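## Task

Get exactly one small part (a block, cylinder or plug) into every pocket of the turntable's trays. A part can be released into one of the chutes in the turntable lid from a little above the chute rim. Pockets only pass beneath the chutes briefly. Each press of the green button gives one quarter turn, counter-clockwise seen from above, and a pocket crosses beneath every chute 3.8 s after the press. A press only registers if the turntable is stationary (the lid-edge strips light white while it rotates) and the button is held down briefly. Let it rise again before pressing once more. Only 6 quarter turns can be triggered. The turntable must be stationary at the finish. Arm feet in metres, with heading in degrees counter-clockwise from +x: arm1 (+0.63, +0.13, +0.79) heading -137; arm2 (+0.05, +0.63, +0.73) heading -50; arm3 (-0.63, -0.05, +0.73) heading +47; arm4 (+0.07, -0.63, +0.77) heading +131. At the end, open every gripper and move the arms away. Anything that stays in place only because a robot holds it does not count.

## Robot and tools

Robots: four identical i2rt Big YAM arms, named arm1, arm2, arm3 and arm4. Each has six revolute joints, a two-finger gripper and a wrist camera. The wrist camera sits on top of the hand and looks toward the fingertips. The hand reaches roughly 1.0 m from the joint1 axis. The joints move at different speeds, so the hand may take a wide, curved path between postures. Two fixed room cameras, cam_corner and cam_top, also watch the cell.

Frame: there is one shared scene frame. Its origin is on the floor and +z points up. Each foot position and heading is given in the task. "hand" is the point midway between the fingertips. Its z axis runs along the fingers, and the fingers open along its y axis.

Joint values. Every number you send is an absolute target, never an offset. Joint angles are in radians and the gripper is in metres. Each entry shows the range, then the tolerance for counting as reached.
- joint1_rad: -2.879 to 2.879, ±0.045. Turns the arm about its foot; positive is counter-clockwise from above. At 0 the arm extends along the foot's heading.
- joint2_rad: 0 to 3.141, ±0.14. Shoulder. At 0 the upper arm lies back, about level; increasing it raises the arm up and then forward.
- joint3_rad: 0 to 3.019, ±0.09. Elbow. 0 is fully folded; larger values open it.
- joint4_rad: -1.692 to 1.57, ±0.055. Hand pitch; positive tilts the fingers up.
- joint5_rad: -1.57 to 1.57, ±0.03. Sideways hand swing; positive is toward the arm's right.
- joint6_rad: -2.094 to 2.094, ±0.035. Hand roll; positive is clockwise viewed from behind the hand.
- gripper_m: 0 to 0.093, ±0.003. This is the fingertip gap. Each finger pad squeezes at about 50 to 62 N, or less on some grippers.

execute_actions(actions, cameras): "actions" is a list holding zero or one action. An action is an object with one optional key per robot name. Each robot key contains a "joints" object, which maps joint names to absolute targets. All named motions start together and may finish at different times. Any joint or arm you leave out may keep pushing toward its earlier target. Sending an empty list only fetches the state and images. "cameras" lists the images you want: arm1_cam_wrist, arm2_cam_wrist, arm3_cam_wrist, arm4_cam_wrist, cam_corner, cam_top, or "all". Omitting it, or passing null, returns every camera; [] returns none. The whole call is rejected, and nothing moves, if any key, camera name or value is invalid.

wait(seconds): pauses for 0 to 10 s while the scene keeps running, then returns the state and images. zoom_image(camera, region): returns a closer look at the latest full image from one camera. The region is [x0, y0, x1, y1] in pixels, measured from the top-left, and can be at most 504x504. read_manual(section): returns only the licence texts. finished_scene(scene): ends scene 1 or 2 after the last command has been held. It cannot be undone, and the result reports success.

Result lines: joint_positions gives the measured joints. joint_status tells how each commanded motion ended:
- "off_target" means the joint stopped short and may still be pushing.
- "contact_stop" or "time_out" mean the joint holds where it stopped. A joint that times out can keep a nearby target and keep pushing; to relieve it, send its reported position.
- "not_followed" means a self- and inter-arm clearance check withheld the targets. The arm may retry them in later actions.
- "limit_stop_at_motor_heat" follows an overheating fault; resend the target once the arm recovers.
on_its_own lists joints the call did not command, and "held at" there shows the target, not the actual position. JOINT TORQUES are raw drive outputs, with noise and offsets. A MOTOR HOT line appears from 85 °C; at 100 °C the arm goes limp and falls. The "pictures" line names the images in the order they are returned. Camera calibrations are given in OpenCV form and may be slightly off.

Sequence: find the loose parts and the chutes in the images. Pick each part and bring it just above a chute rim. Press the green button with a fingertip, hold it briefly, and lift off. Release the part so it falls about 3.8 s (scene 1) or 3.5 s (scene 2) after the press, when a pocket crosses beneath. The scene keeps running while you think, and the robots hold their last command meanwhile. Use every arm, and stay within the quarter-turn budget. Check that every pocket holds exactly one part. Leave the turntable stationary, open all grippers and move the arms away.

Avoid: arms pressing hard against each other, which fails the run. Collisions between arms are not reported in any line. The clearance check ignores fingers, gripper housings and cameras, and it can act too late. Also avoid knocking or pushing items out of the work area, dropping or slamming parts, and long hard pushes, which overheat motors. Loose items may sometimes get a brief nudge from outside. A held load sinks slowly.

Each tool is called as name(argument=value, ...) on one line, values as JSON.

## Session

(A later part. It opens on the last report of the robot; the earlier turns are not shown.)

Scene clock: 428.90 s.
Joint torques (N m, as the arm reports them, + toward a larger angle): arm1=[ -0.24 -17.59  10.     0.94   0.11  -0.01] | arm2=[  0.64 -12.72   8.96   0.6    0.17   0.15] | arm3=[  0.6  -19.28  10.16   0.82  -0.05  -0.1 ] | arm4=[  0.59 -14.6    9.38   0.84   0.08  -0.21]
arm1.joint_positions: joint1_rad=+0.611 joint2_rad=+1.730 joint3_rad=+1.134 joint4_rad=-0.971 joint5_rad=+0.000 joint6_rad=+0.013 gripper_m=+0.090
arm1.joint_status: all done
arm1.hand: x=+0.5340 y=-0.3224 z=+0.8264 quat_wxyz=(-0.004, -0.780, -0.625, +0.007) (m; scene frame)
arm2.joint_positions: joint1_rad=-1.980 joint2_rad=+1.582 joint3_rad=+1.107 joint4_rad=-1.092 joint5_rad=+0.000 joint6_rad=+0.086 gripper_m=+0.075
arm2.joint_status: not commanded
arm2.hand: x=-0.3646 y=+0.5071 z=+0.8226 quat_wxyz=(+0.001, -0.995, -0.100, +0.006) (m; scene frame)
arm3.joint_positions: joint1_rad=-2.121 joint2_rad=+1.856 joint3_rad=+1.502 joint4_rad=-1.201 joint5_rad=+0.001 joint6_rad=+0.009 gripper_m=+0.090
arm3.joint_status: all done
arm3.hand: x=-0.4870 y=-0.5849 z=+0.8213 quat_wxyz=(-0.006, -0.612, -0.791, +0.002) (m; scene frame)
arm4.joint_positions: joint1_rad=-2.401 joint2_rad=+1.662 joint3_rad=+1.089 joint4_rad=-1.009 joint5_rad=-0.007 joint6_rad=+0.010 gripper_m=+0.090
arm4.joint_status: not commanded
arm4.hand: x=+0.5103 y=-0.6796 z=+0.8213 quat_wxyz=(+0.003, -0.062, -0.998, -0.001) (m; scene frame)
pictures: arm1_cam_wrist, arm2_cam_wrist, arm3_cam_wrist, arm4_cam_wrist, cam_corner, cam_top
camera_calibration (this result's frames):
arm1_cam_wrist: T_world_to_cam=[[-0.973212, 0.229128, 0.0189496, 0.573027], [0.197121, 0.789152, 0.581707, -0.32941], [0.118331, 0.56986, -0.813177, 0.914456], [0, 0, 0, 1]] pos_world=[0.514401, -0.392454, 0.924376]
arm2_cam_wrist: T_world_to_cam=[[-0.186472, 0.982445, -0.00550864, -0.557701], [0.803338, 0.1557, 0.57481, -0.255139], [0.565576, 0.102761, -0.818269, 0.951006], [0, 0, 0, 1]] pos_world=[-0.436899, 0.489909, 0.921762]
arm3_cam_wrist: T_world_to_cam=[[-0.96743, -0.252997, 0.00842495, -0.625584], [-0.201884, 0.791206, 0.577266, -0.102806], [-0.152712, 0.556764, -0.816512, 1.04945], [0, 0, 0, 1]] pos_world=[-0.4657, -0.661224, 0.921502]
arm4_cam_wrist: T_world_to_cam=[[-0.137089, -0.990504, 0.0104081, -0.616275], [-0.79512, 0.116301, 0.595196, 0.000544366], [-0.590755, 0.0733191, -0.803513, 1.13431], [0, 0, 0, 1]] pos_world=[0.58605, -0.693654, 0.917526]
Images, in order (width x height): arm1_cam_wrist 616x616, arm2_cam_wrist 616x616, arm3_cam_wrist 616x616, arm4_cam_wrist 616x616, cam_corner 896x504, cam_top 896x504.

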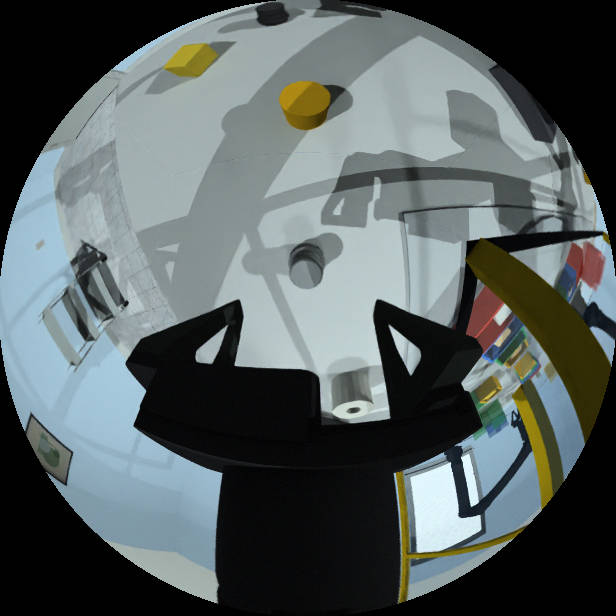

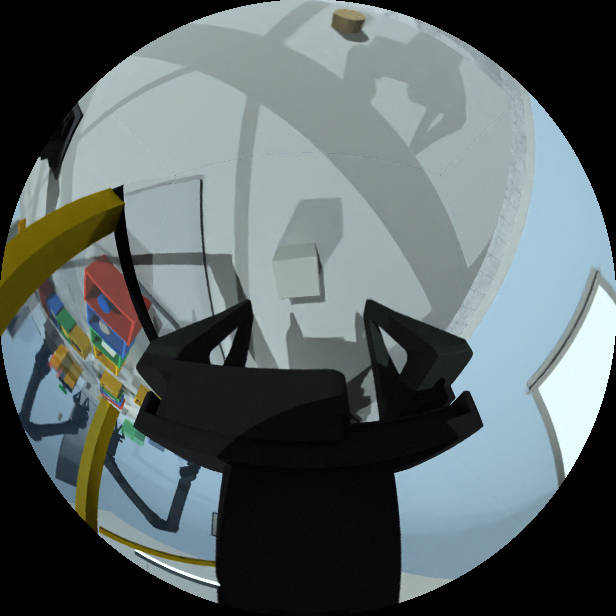

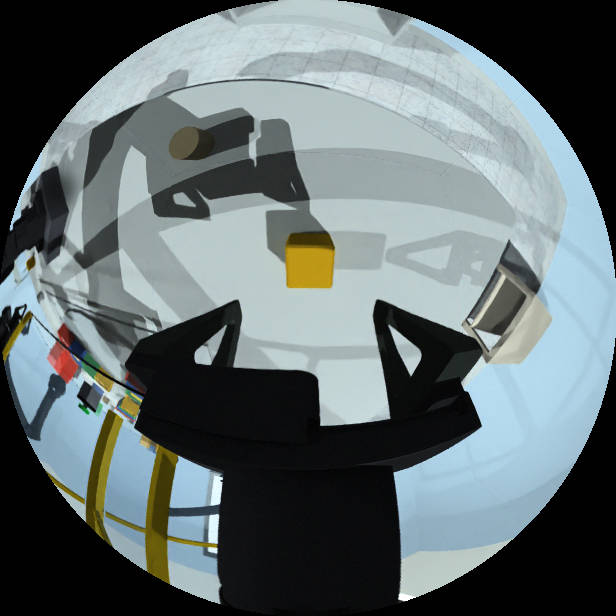

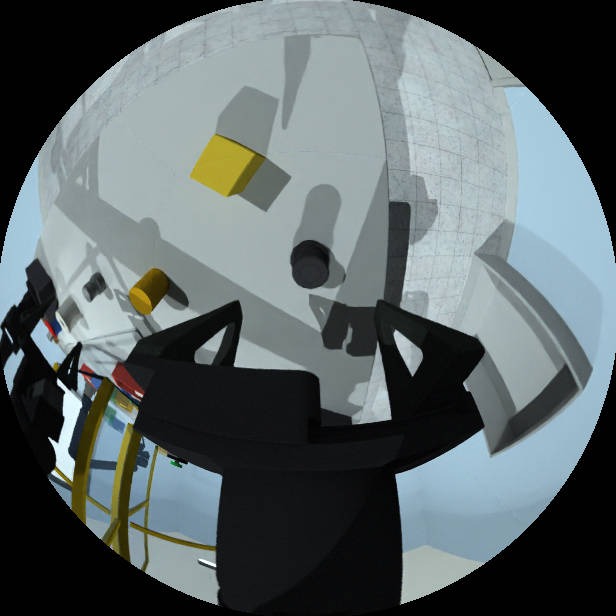

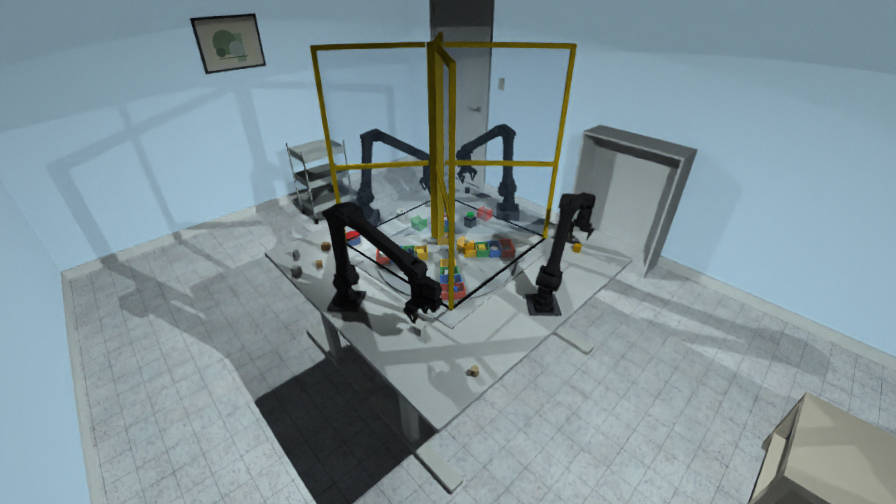

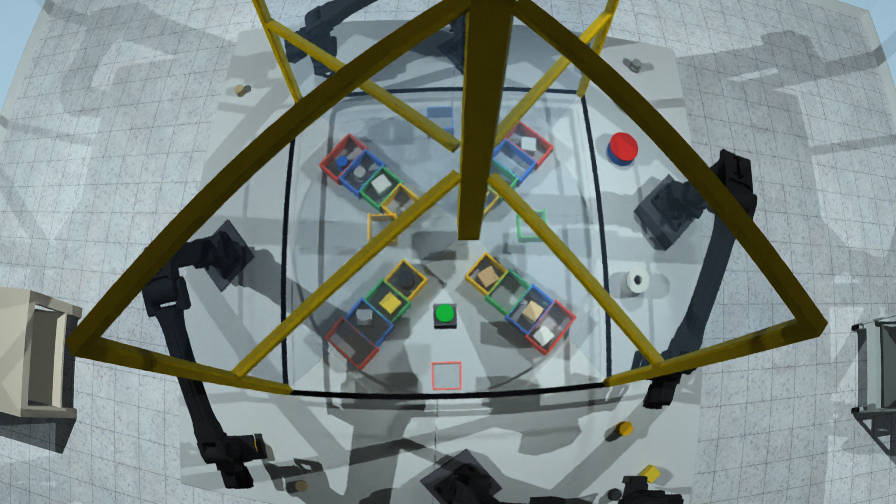

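execute_actions(actions=[{"arm1":{"joints":{"joint2_rad":1.838,"joint3_rad":1.078,"joint4_rad":-0.779}},"arm2":{"joints":{"joint1_rad":-1.958,"joint2_rad":1.69,"joint3_rad":1.012,"joint4_rad":-0.888,"joint6_rad":0}},"arm3":{"joints":{"joint2_rad":1.937,"joint3_rad":1.44,"joint4_rad":-1.045}},"arm4":{"joints":{"joint2_rad":1.77,"joint3_rad":1.042,"joint4_rad":-0.812}}}], cameras=[])

execute_actions(actions=[{"arm1":{"joints":{"gripper_m":0.01}},"arm2":{"joints":{"gripper_m":0.01}},"arm3":{"joints":{"gripper_m":0.01}},"arm4":{"joints":{"gripper_m":0.01}}}], cameras=["arm1_cam_wrist","arm2_cam_wrist","arm3_cam_wrist","arm4_cam_wrist"])

Scene clock: 436.50 s.
Joint torques (N m, as the arm reports them, + toward a larger angle): arm1=[ -0.24 -17.89   7.82   0.88   0.11  -0.01] | arm2=[  1.04 -11.82   7.85   0.51   0.17  -0.19] | arm3=[  1.22 -19.87   7.49   1.22  -0.06  -0.08] | arm4=[  1.03 -15.5    5.93   0.78   0.07  -0.2 ]
arm1.joint_positions: joint1_rad=+0.611 joint2_rad=+1.851 joint3_rad=+1.066 joint4_rad=-0.794 joint5_rad=+0.000 joint6_rad=+0.013 gripper_m=+0.090
arm1.joint_status: all done
arm1.hand: x=+0.5348 y=-0.3178 z=+0.7529 quat_wxyz=(-0.001, -0.780, -0.625, +0.002) (m; scene frame)
arm2.joint_positions: joint1_rad=-1.966 joint2_rad=+1.691 joint3_rad=+1.011 joint4_rad=-0.897 joint5_rad=+0.000 joint6_rad=+0.014 gripper_m=+0.075
arm2.joint_status: all done
arm2.hand: x=-0.3598 y=+0.5028 z=+0.7474 quat_wxyz=(+0.002, -0.990, -0.143, +0.002) (m; scene frame)
arm3.joint_positions: joint1_rad=-2.121 joint2_rad=+1.950 joint3_rad=+1.431 joint4_rad=-1.060 joint5_rad=+0.001 joint6_rad=+0.009 gripper_m=+0.090
arm3.joint_status: all done
arm3.hand: x=-0.4869 y=-0.5837 z=+0.7464 quat_wxyz=(+0.004, -0.612, -0.791, -0.005) (m; scene frame)
arm4.joint_positions: joint1_rad=-2.401 joint2_rad=+1.789 joint3_rad=+1.035 joint4_rad=-0.827 joint5_rad=-0.007 joint6_rad=+0.010 gripper_m=+0.090
arm4.joint_status: all done
arm4.hand: x=+0.5149 y=-0.6805 z=+0.7513 quat_wxyz=(+0.002, -0.062, -0.998, -0.001) (m; scene frame)
pictures: none
No camera images: the call's "cameras" was empty. Leave "cameras" out to get every camera's image.

Scene clock: 437.20 s.
Joint torques (N m, as the arm reports them, + toward a larger angle): arm1=[  0.04 -17.72   7.78   0.92   0.09  -0.01] | arm2=[  1.13 -12.34   7.56   0.53   0.16  -0.2 ] | arm3=[  1.23 -20.31   7.49   1.07  -0.06  -0.09] | arm4=[  0.5  -15.33   6.09   0.79   0.05  -0.19]
arm1.joint_positions: joint1_rad=+0.611 joint2_rad=+1.851 joint3_rad=+1.066 joint4_rad=-0.794 joint5_rad=+0.001 joint6_rad=+0.012 gripper_m=+0.030
arm1.joint_status: gripper_m off_target (ended at +0.030, target +0.010)
arm1.hand: x=+0.5347 y=-0.3178 z=+0.7529 quat_wxyz=(+0.000, -0.780, -0.625, +0.003) (m; scene frame)
arm2.joint_positions: joint1_rad=-1.966 joint2_rad=+1.691 joint3_rad=+1.011 joint4_rad=-0.897 joint5_rad=+0.000 joint6_rad=+0.013 gripper_m=+0.039
arm2.joint_status: gripper_m off_target (ended at +0.039, target +0.010)
arm2.hand: x=-0.3598 y=+0.5029 z=+0.7474 quat_wxyz=(+0.002, -0.990, -0.143, +0.002) (m; scene frame)
arm3.joint_positions: joint1_rad=-2.121 joint2_rad=+1.950 joint3_rad=+1.431 joint4_rad=-1.059 joint5_rad=+0.000 joint6_rad=+0.008 gripper_m=+0.039
arm3.joint_status: gripper_m off_target (ended at +0.039, target +0.010)
arm3.hand: x=-0.4868 y=-0.5839 z=+0.7464 quat_wxyz=(+0.003, -0.612, -0.791, -0.005) (m; scene frame)
arm4.joint_positions: joint1_rad=-2.401 joint2_rad=+1.789 joint3_rad=+1.035 joint4_rad=-0.827 joint5_rad=-0.007 joint6_rad=+0.009 gripper_m=+0.028
arm4.joint_status: gripper_m off_target (ended at +0.028, target +0.010)
arm4.hand: x=+0.5149 y=-0.6805 z=+0.7513 quat_wxyz=(+0.002, -0.062, -0.998, -0.001) (m; scene frame)
pictures: arm1_cam_wrist, arm2_cam_wrist, arm3_cam_wrist, arm4_cam_wrist
camera_calibration (this result's frames):
arm1_cam_wrist: T_world_to_cam=[[-0.973321, 0.228578, 0.0199804, 0.573098], [0.195955, 0.78278, 0.590641, -0.298634], [0.119367, 0.578798, -0.806687, 0.849377], [0, 0, 0, 1]] pos_world=[0.51494, -0.388851, 0.850116]
arm2_cam_wrist: T_world_to_cam=[[-0.27102, 0.962566, -0.0038583, -0.574706], [0.782167, 0.22256, 0.581964, -0.261678], [0.561038, 0.154706, -0.813205, 0.855688], [0, 0, 0, 1]] pos_world=[-0.431154, 0.479052, 0.84592]
arm3_cam_wrist: T_world_to_cam=[[-0.967159, -0.25404, 0.00817752, -0.624812], [-0.199197, 0.777566, 0.596415, -0.0813522], [-0.157872, 0.5752, -0.802634, 0.985601], [0, 0, 0, 1]] pos_world=[-0.464899, -0.662387, 0.844706]
arm4_cam_wrist: T_world_to_cam=[[-0.136342, -0.990608, 0.0103617, -0.616246], [-0.796337, 0.115814, 0.593662, 0.0473752], [-0.589287, 0.07269, -0.804647, 1.0805], [0, 0, 0, 1]] pos_world=[0.590432, -0.694486, 0.847685]
Images, in order (width x height): arm1_cam_wrist 616x616, arm2_cam_wrist 616x616, arm3_cam_wrist 616x616, arm4_cam_wrist 616x616.

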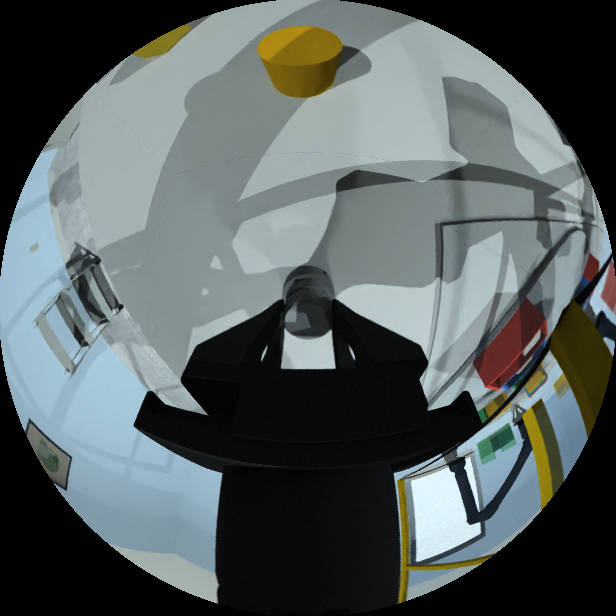

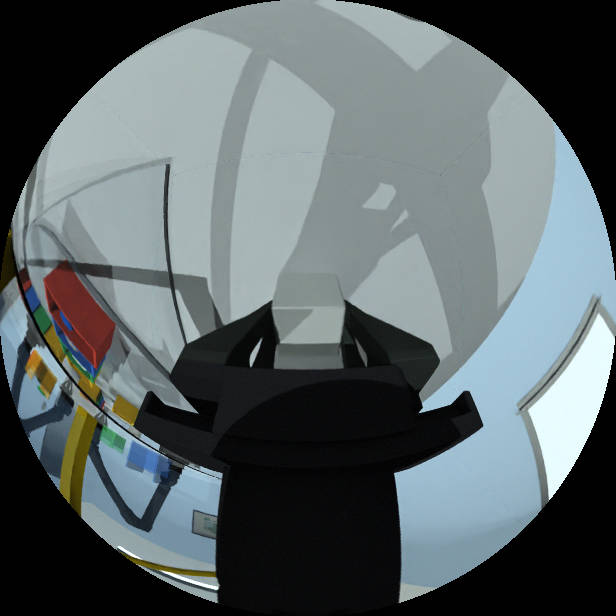

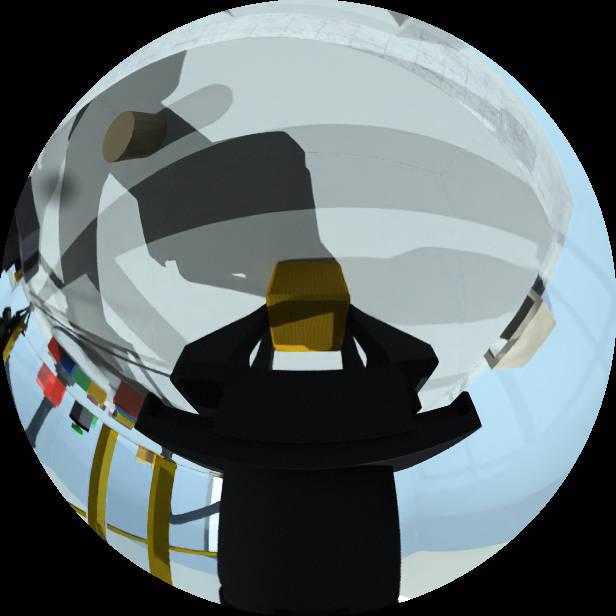

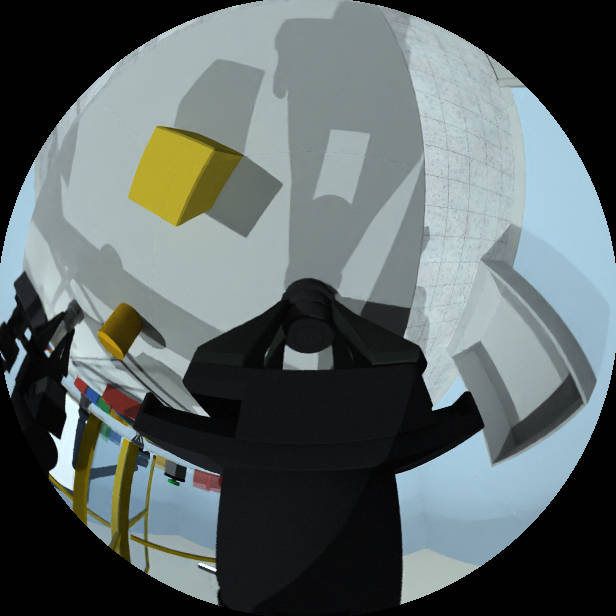

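execute_actions(actions=[{"arm1":{"joints":{"joint2_rad":1.1,"joint3_rad":1.05,"joint4_rad":-1.51}},"arm2":{"joints":{"joint2_rad":1.25,"joint3_rad":1.2,"joint4_rad":-1.5,"joint6_rad":-0.3}},"arm3":{"joints":{"joint2_rad":1.1,"joint3_rad":1.12,"joint4_rad":-1.57}},"arm4":{"joints":{"joint2_rad":1.15,"joint3_rad":1.09,"joint4_rad":-1.5}}}], cameras=[])

execute_actions(actions=[{"arm1":{"joints":{"joint1_rad":-0.528,"joint6_rad":0.13}},"arm2":{"joints":{"joint1_rad":-0.93}},"arm3":{"joints":{"joint1_rad":-0.69,"joint6_rad":0.07}},"arm4":{"joints":{"joint1_rad":-0.585,"joint6_rad":0.11}}}], cameras=[])

execute_actions(actions=[{"arm1":{"joints":{"joint2_rad":1.5,"joint3_rad":1.32,"joint4_rad":-1.355}},"arm3":{"joints":{"joint2_rad":1.465,"joint3_rad":1.4,"joint4_rad":-1.21}},"arm4":{"joints":{"joint2_rad":1.536,"joint3_rad":1.4,"joint4_rad":-1.375}}}], cameras=["arm1_cam_wrist","arm2_cam_wrist","arm3_cam_wrist","arm4_cam_wrist"])

Scene clock: 449.03 s.
Joint torques (N m, as the arm reports them, + toward a larger angle): arm1=[-0.23 -5.34 10.54 -0.29  0.09  0.  ] | arm2=[ 0.87 -7.19 11.81 -0.11  0.13 -0.21] | arm3=[ 0.66 -5.78  8.05  0.03 -0.04 -0.06] | arm4=[ 0.49 -6.31 11.   -0.5   0.07 -0.19]
arm1.joint_positions: joint1_rad=+0.611 joint2_rad=+1.094 joint3_rad=+1.034 joint4_rad=-1.497 joint5_rad=+0.001 joint6_rad=+0.012 gripper_m=+0.030
arm1.joint_status: all done
arm1.hand: x=+0.5703 y=-0.1514 z=+1.0205 quat_wxyz=(-0.007, -0.780, -0.625, +0.011) (m; scene frame)
arm2.joint_positions: joint1_rad=-1.966 joint2_rad=+1.235 joint3_rad=+1.175 joint4_rad=-1.491 joint5_rad=+0.000 joint6_rad=-0.286 gripper_m=+0.039
arm2.joint_status: all done
arm2.hand: x=-0.2782 y=+0.5269 z=+0.9758 quat_wxyz=(+0.003, -0.957, -0.289, +0.014) (m; scene frame)
arm3.joint_positions: joint1_rad=-2.121 joint2_rad=+1.096 joint3_rad=+1.117 joint4_rad=-1.560 joint5_rad=+0.000 joint6_rad=+0.008 gripper_m=+0.039
arm3.joint_status: all done
arm3.hand: x=-0.5540 y=-0.3378 z=+0.9867 quat_wxyz=(-0.013, -0.612, -0.791, +0.007) (m; scene frame)
arm4.joint_positions: joint1_rad=-2.401 joint2_rad=+1.144 joint3_rad=+1.044 joint4_rad=-1.488 joint5_rad=-0.007 joint6_rad=+0.009 gripper_m=+0.028
arm4.joint_status: all done
arm4.hand: x=+0.3710 y=-0.6626 z=+0.9913 quat_wxyz=(+0.006, -0.062, -0.998, -0.001) (m; scene frame)
pictures: none
No camera images: the call's "cameras" was empty. Leave "cameras" out to get every camera's image.

Scene clock: 450.93 s.
Joint torques (N m, as the arm reports them, + toward a larger angle): arm1=[-1.27 -6.05 10.54 -0.32  0.1   0.22] | arm2=[ 0.33 -7.02 11.77 -0.12  0.14 -0.17] | arm3=[ 1.72 -6.77  8.14  0.12  0.03  0.09] | arm4=[ 0.13 -6.84 10.82 -0.44  0.1   0.01]
arm1.joint_positions: joint1_rad=-0.521 joint2_rad=+1.097 joint3_rad=+1.034 joint4_rad=-1.497 joint5_rad=+0.000 joint6_rad=+0.118 gripper_m=+0.030
arm1.joint_status: all done
arm1.hand: x=+0.3454 y=+0.0684 z=+1.0183 quat_wxyz=(-0.007, -0.998, -0.057, +0.009) (m; scene frame)
arm2.joint_positions: joint1_rad=-0.930 joint2_rad=+1.235 joint3_rad=+1.175 joint4_rad=-1.491 joint5_rad=+0.000 joint6_rad=-0.287 gripper_m=+0.039
arm2.joint_status: all done
arm2.hand: x=-0.0272 y=+0.2915 z=+0.9725 quat_wxyz=(+0.000, -0.688, -0.726, +0.011) (m; scene frame)
arm3.joint_positions: joint1_rad=-0.695 joint2_rad=+1.103 joint3_rad=+1.117 joint4_rad=-1.560 joint5_rad=-0.001 joint6_rad=+0.061 gripper_m=+0.039
arm3.joint_status: all done
arm3.hand: x=-0.3331 y=-0.0141 z=+0.9872 quat_wxyz=(-0.015, +0.028, -0.999, -0.004) (m; scene frame)
arm4.joint_positions: joint1_rad=-0.584 joint2_rad=+1.152 joint3_rad=+1.044 joint4_rad=-1.488 joint5_rad=-0.007 joint6_rad=+0.100 gripper_m=+0.028
arm4.joint_status: all done
arm4.hand: x=+0.0299 y=-0.3281 z=+0.9853 quat_wxyz=(+0.011, +0.718, -0.696, +0.012) (m; scene frame)
pictures: none
No camera images: the call's "cameras" was empty. Leave "cameras" out to get every camera's image.

Scene clock: 452.13 s.
Joint torques (N m, as the arm reports them, + toward a larger angle): arm1=[ -1.23 -15.38  12.38   0.48   0.1    0.23] | arm2=[ 0.54 -7.24 11.85 -0.13  0.14 -0.19] | arm3=[  2.03 -14.14  12.05   1.76   0.02   0.07] | arm4=[  0.45 -13.89  11.87   0.35   0.08   0.04]
arm1.joint_positions: joint1_rad=-0.521 joint2_rad=+1.519 joint3_rad=+1.277 joint4_rad=-1.361 joint5_rad=+0.000 joint6_rad=+0.118 gripper_m=+0.030
arm1.joint_status: all done
arm1.hand: x=+0.2096 y=+0.0357 z=+0.9656 quat_wxyz=(-0.003, -0.998, -0.057, -0.013) (m; scene frame)
arm2.joint_positions: joint1_rad=-0.930 joint2_rad=+1.235 joint3_rad=+1.175 joint4_rad=-1.491 joint5_rad=+0.000 joint6_rad=-0.287 gripper_m=+0.039
arm2.joint_status: not commanded
arm2.hand: x=-0.0272 y=+0.2915 z=+0.9725 quat_wxyz=(+0.000, -0.688, -0.726, +0.011) (m; scene frame)
arm3.joint_positions: joint1_rad=-0.695 joint2_rad=+1.481 joint3_rad=+1.346 joint4_rad=-1.228 joint5_rad=-0.001 joint6_rad=+0.061 gripper_m=+0.039
arm3.joint_status: all done
arm3.hand: x=-0.1494 y=+0.0077 z=+0.9510 quat_wxyz=(-0.105, +0.028, -0.994, -0.012) (m; scene frame)
arm4.joint_positions: joint1_rad=-0.584 joint2_rad=+1.555 joint3_rad=+1.340 joint4_rad=-1.381 joint5_rad=-0.007 joint6_rad=+0.100 gripper_m=+0.028
arm4.joint_status: all done
arm4.hand: x=+0.0108 y=-0.1822 z=+0.9502 quat_wxyz=(+0.011, +0.718, -0.696, +0.012) (m; scene frame)
pictures: arm1_cam_wrist, arm2_cam_wrist, arm3_cam_wrist, arm4_cam_wrist
camera_calibration (this result's frames):
arm1_cam_wrist: T_world_to_cam=[[-0.103811, 0.994543, 0.0103522, -0.0286616], [0.78492, 0.0755294, 0.614976, -0.758923], [0.610839, 0.0719671, -0.788478, 0.752652], [0, 0, 0, 1]] pos_world=[0.13297, 0.0316601, 1.06047]
arm2_cam_wrist: T_world_to_cam=[[-0.999164, -0.0404625, 0.00581354, -0.0170454], [-0.0298562, 0.819487, 0.572319, -0.792588], [-0.0279216, 0.571667, -0.82001, 0.753899], [0, 0, 0, 1]] pos_world=[-0.0196448, 0.217847, 1.07192]
arm3_cam_wrist: T_world_to_cam=[[0.0580758, -0.998295, -0.0058432, 0.0223955], [-0.913192, -0.0554881, 0.403735, -0.513104], [-0.40337, -0.0181113, -0.914857, 0.937441], [0, 0, 0, 1]] pos_world=[-0.0917267, 0.0108644, 1.06491]
arm4_cam_wrist: T_world_to_cam=[[0.999738, 0.0188276, 0.0130188, -0.0243078], [0.00680936, -0.787612, 0.616134, -0.72446], [0.0218541, -0.615884, -0.787534, 0.75895], [0, 0, 0, 1]] pos_world=[0.0126484, -0.102711, 1.04438]
Images, in order (width x height): arm1_cam_wrist 616x616, arm2_cam_wrist 616x616, arm3_cam_wrist 616x616, arm4_cam_wrist 616x616.

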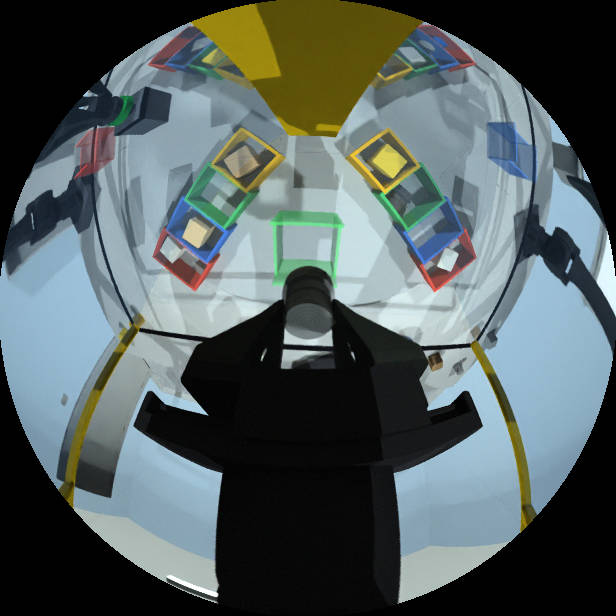

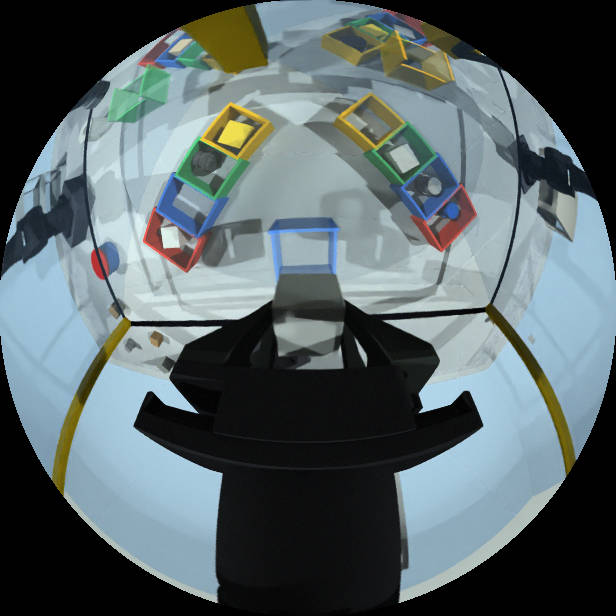

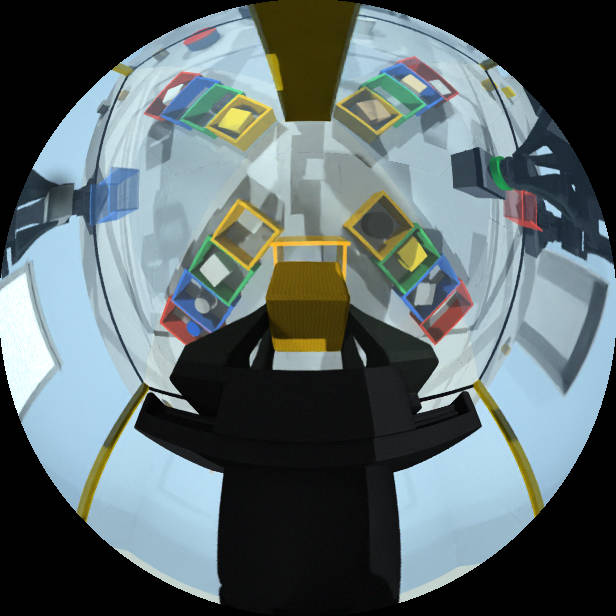

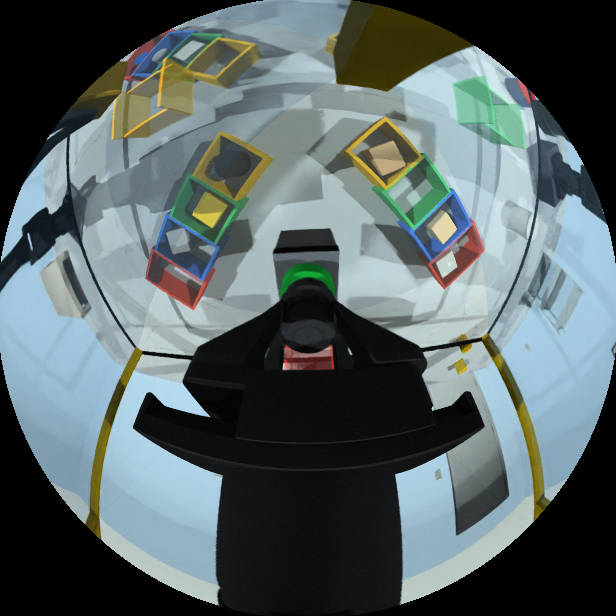

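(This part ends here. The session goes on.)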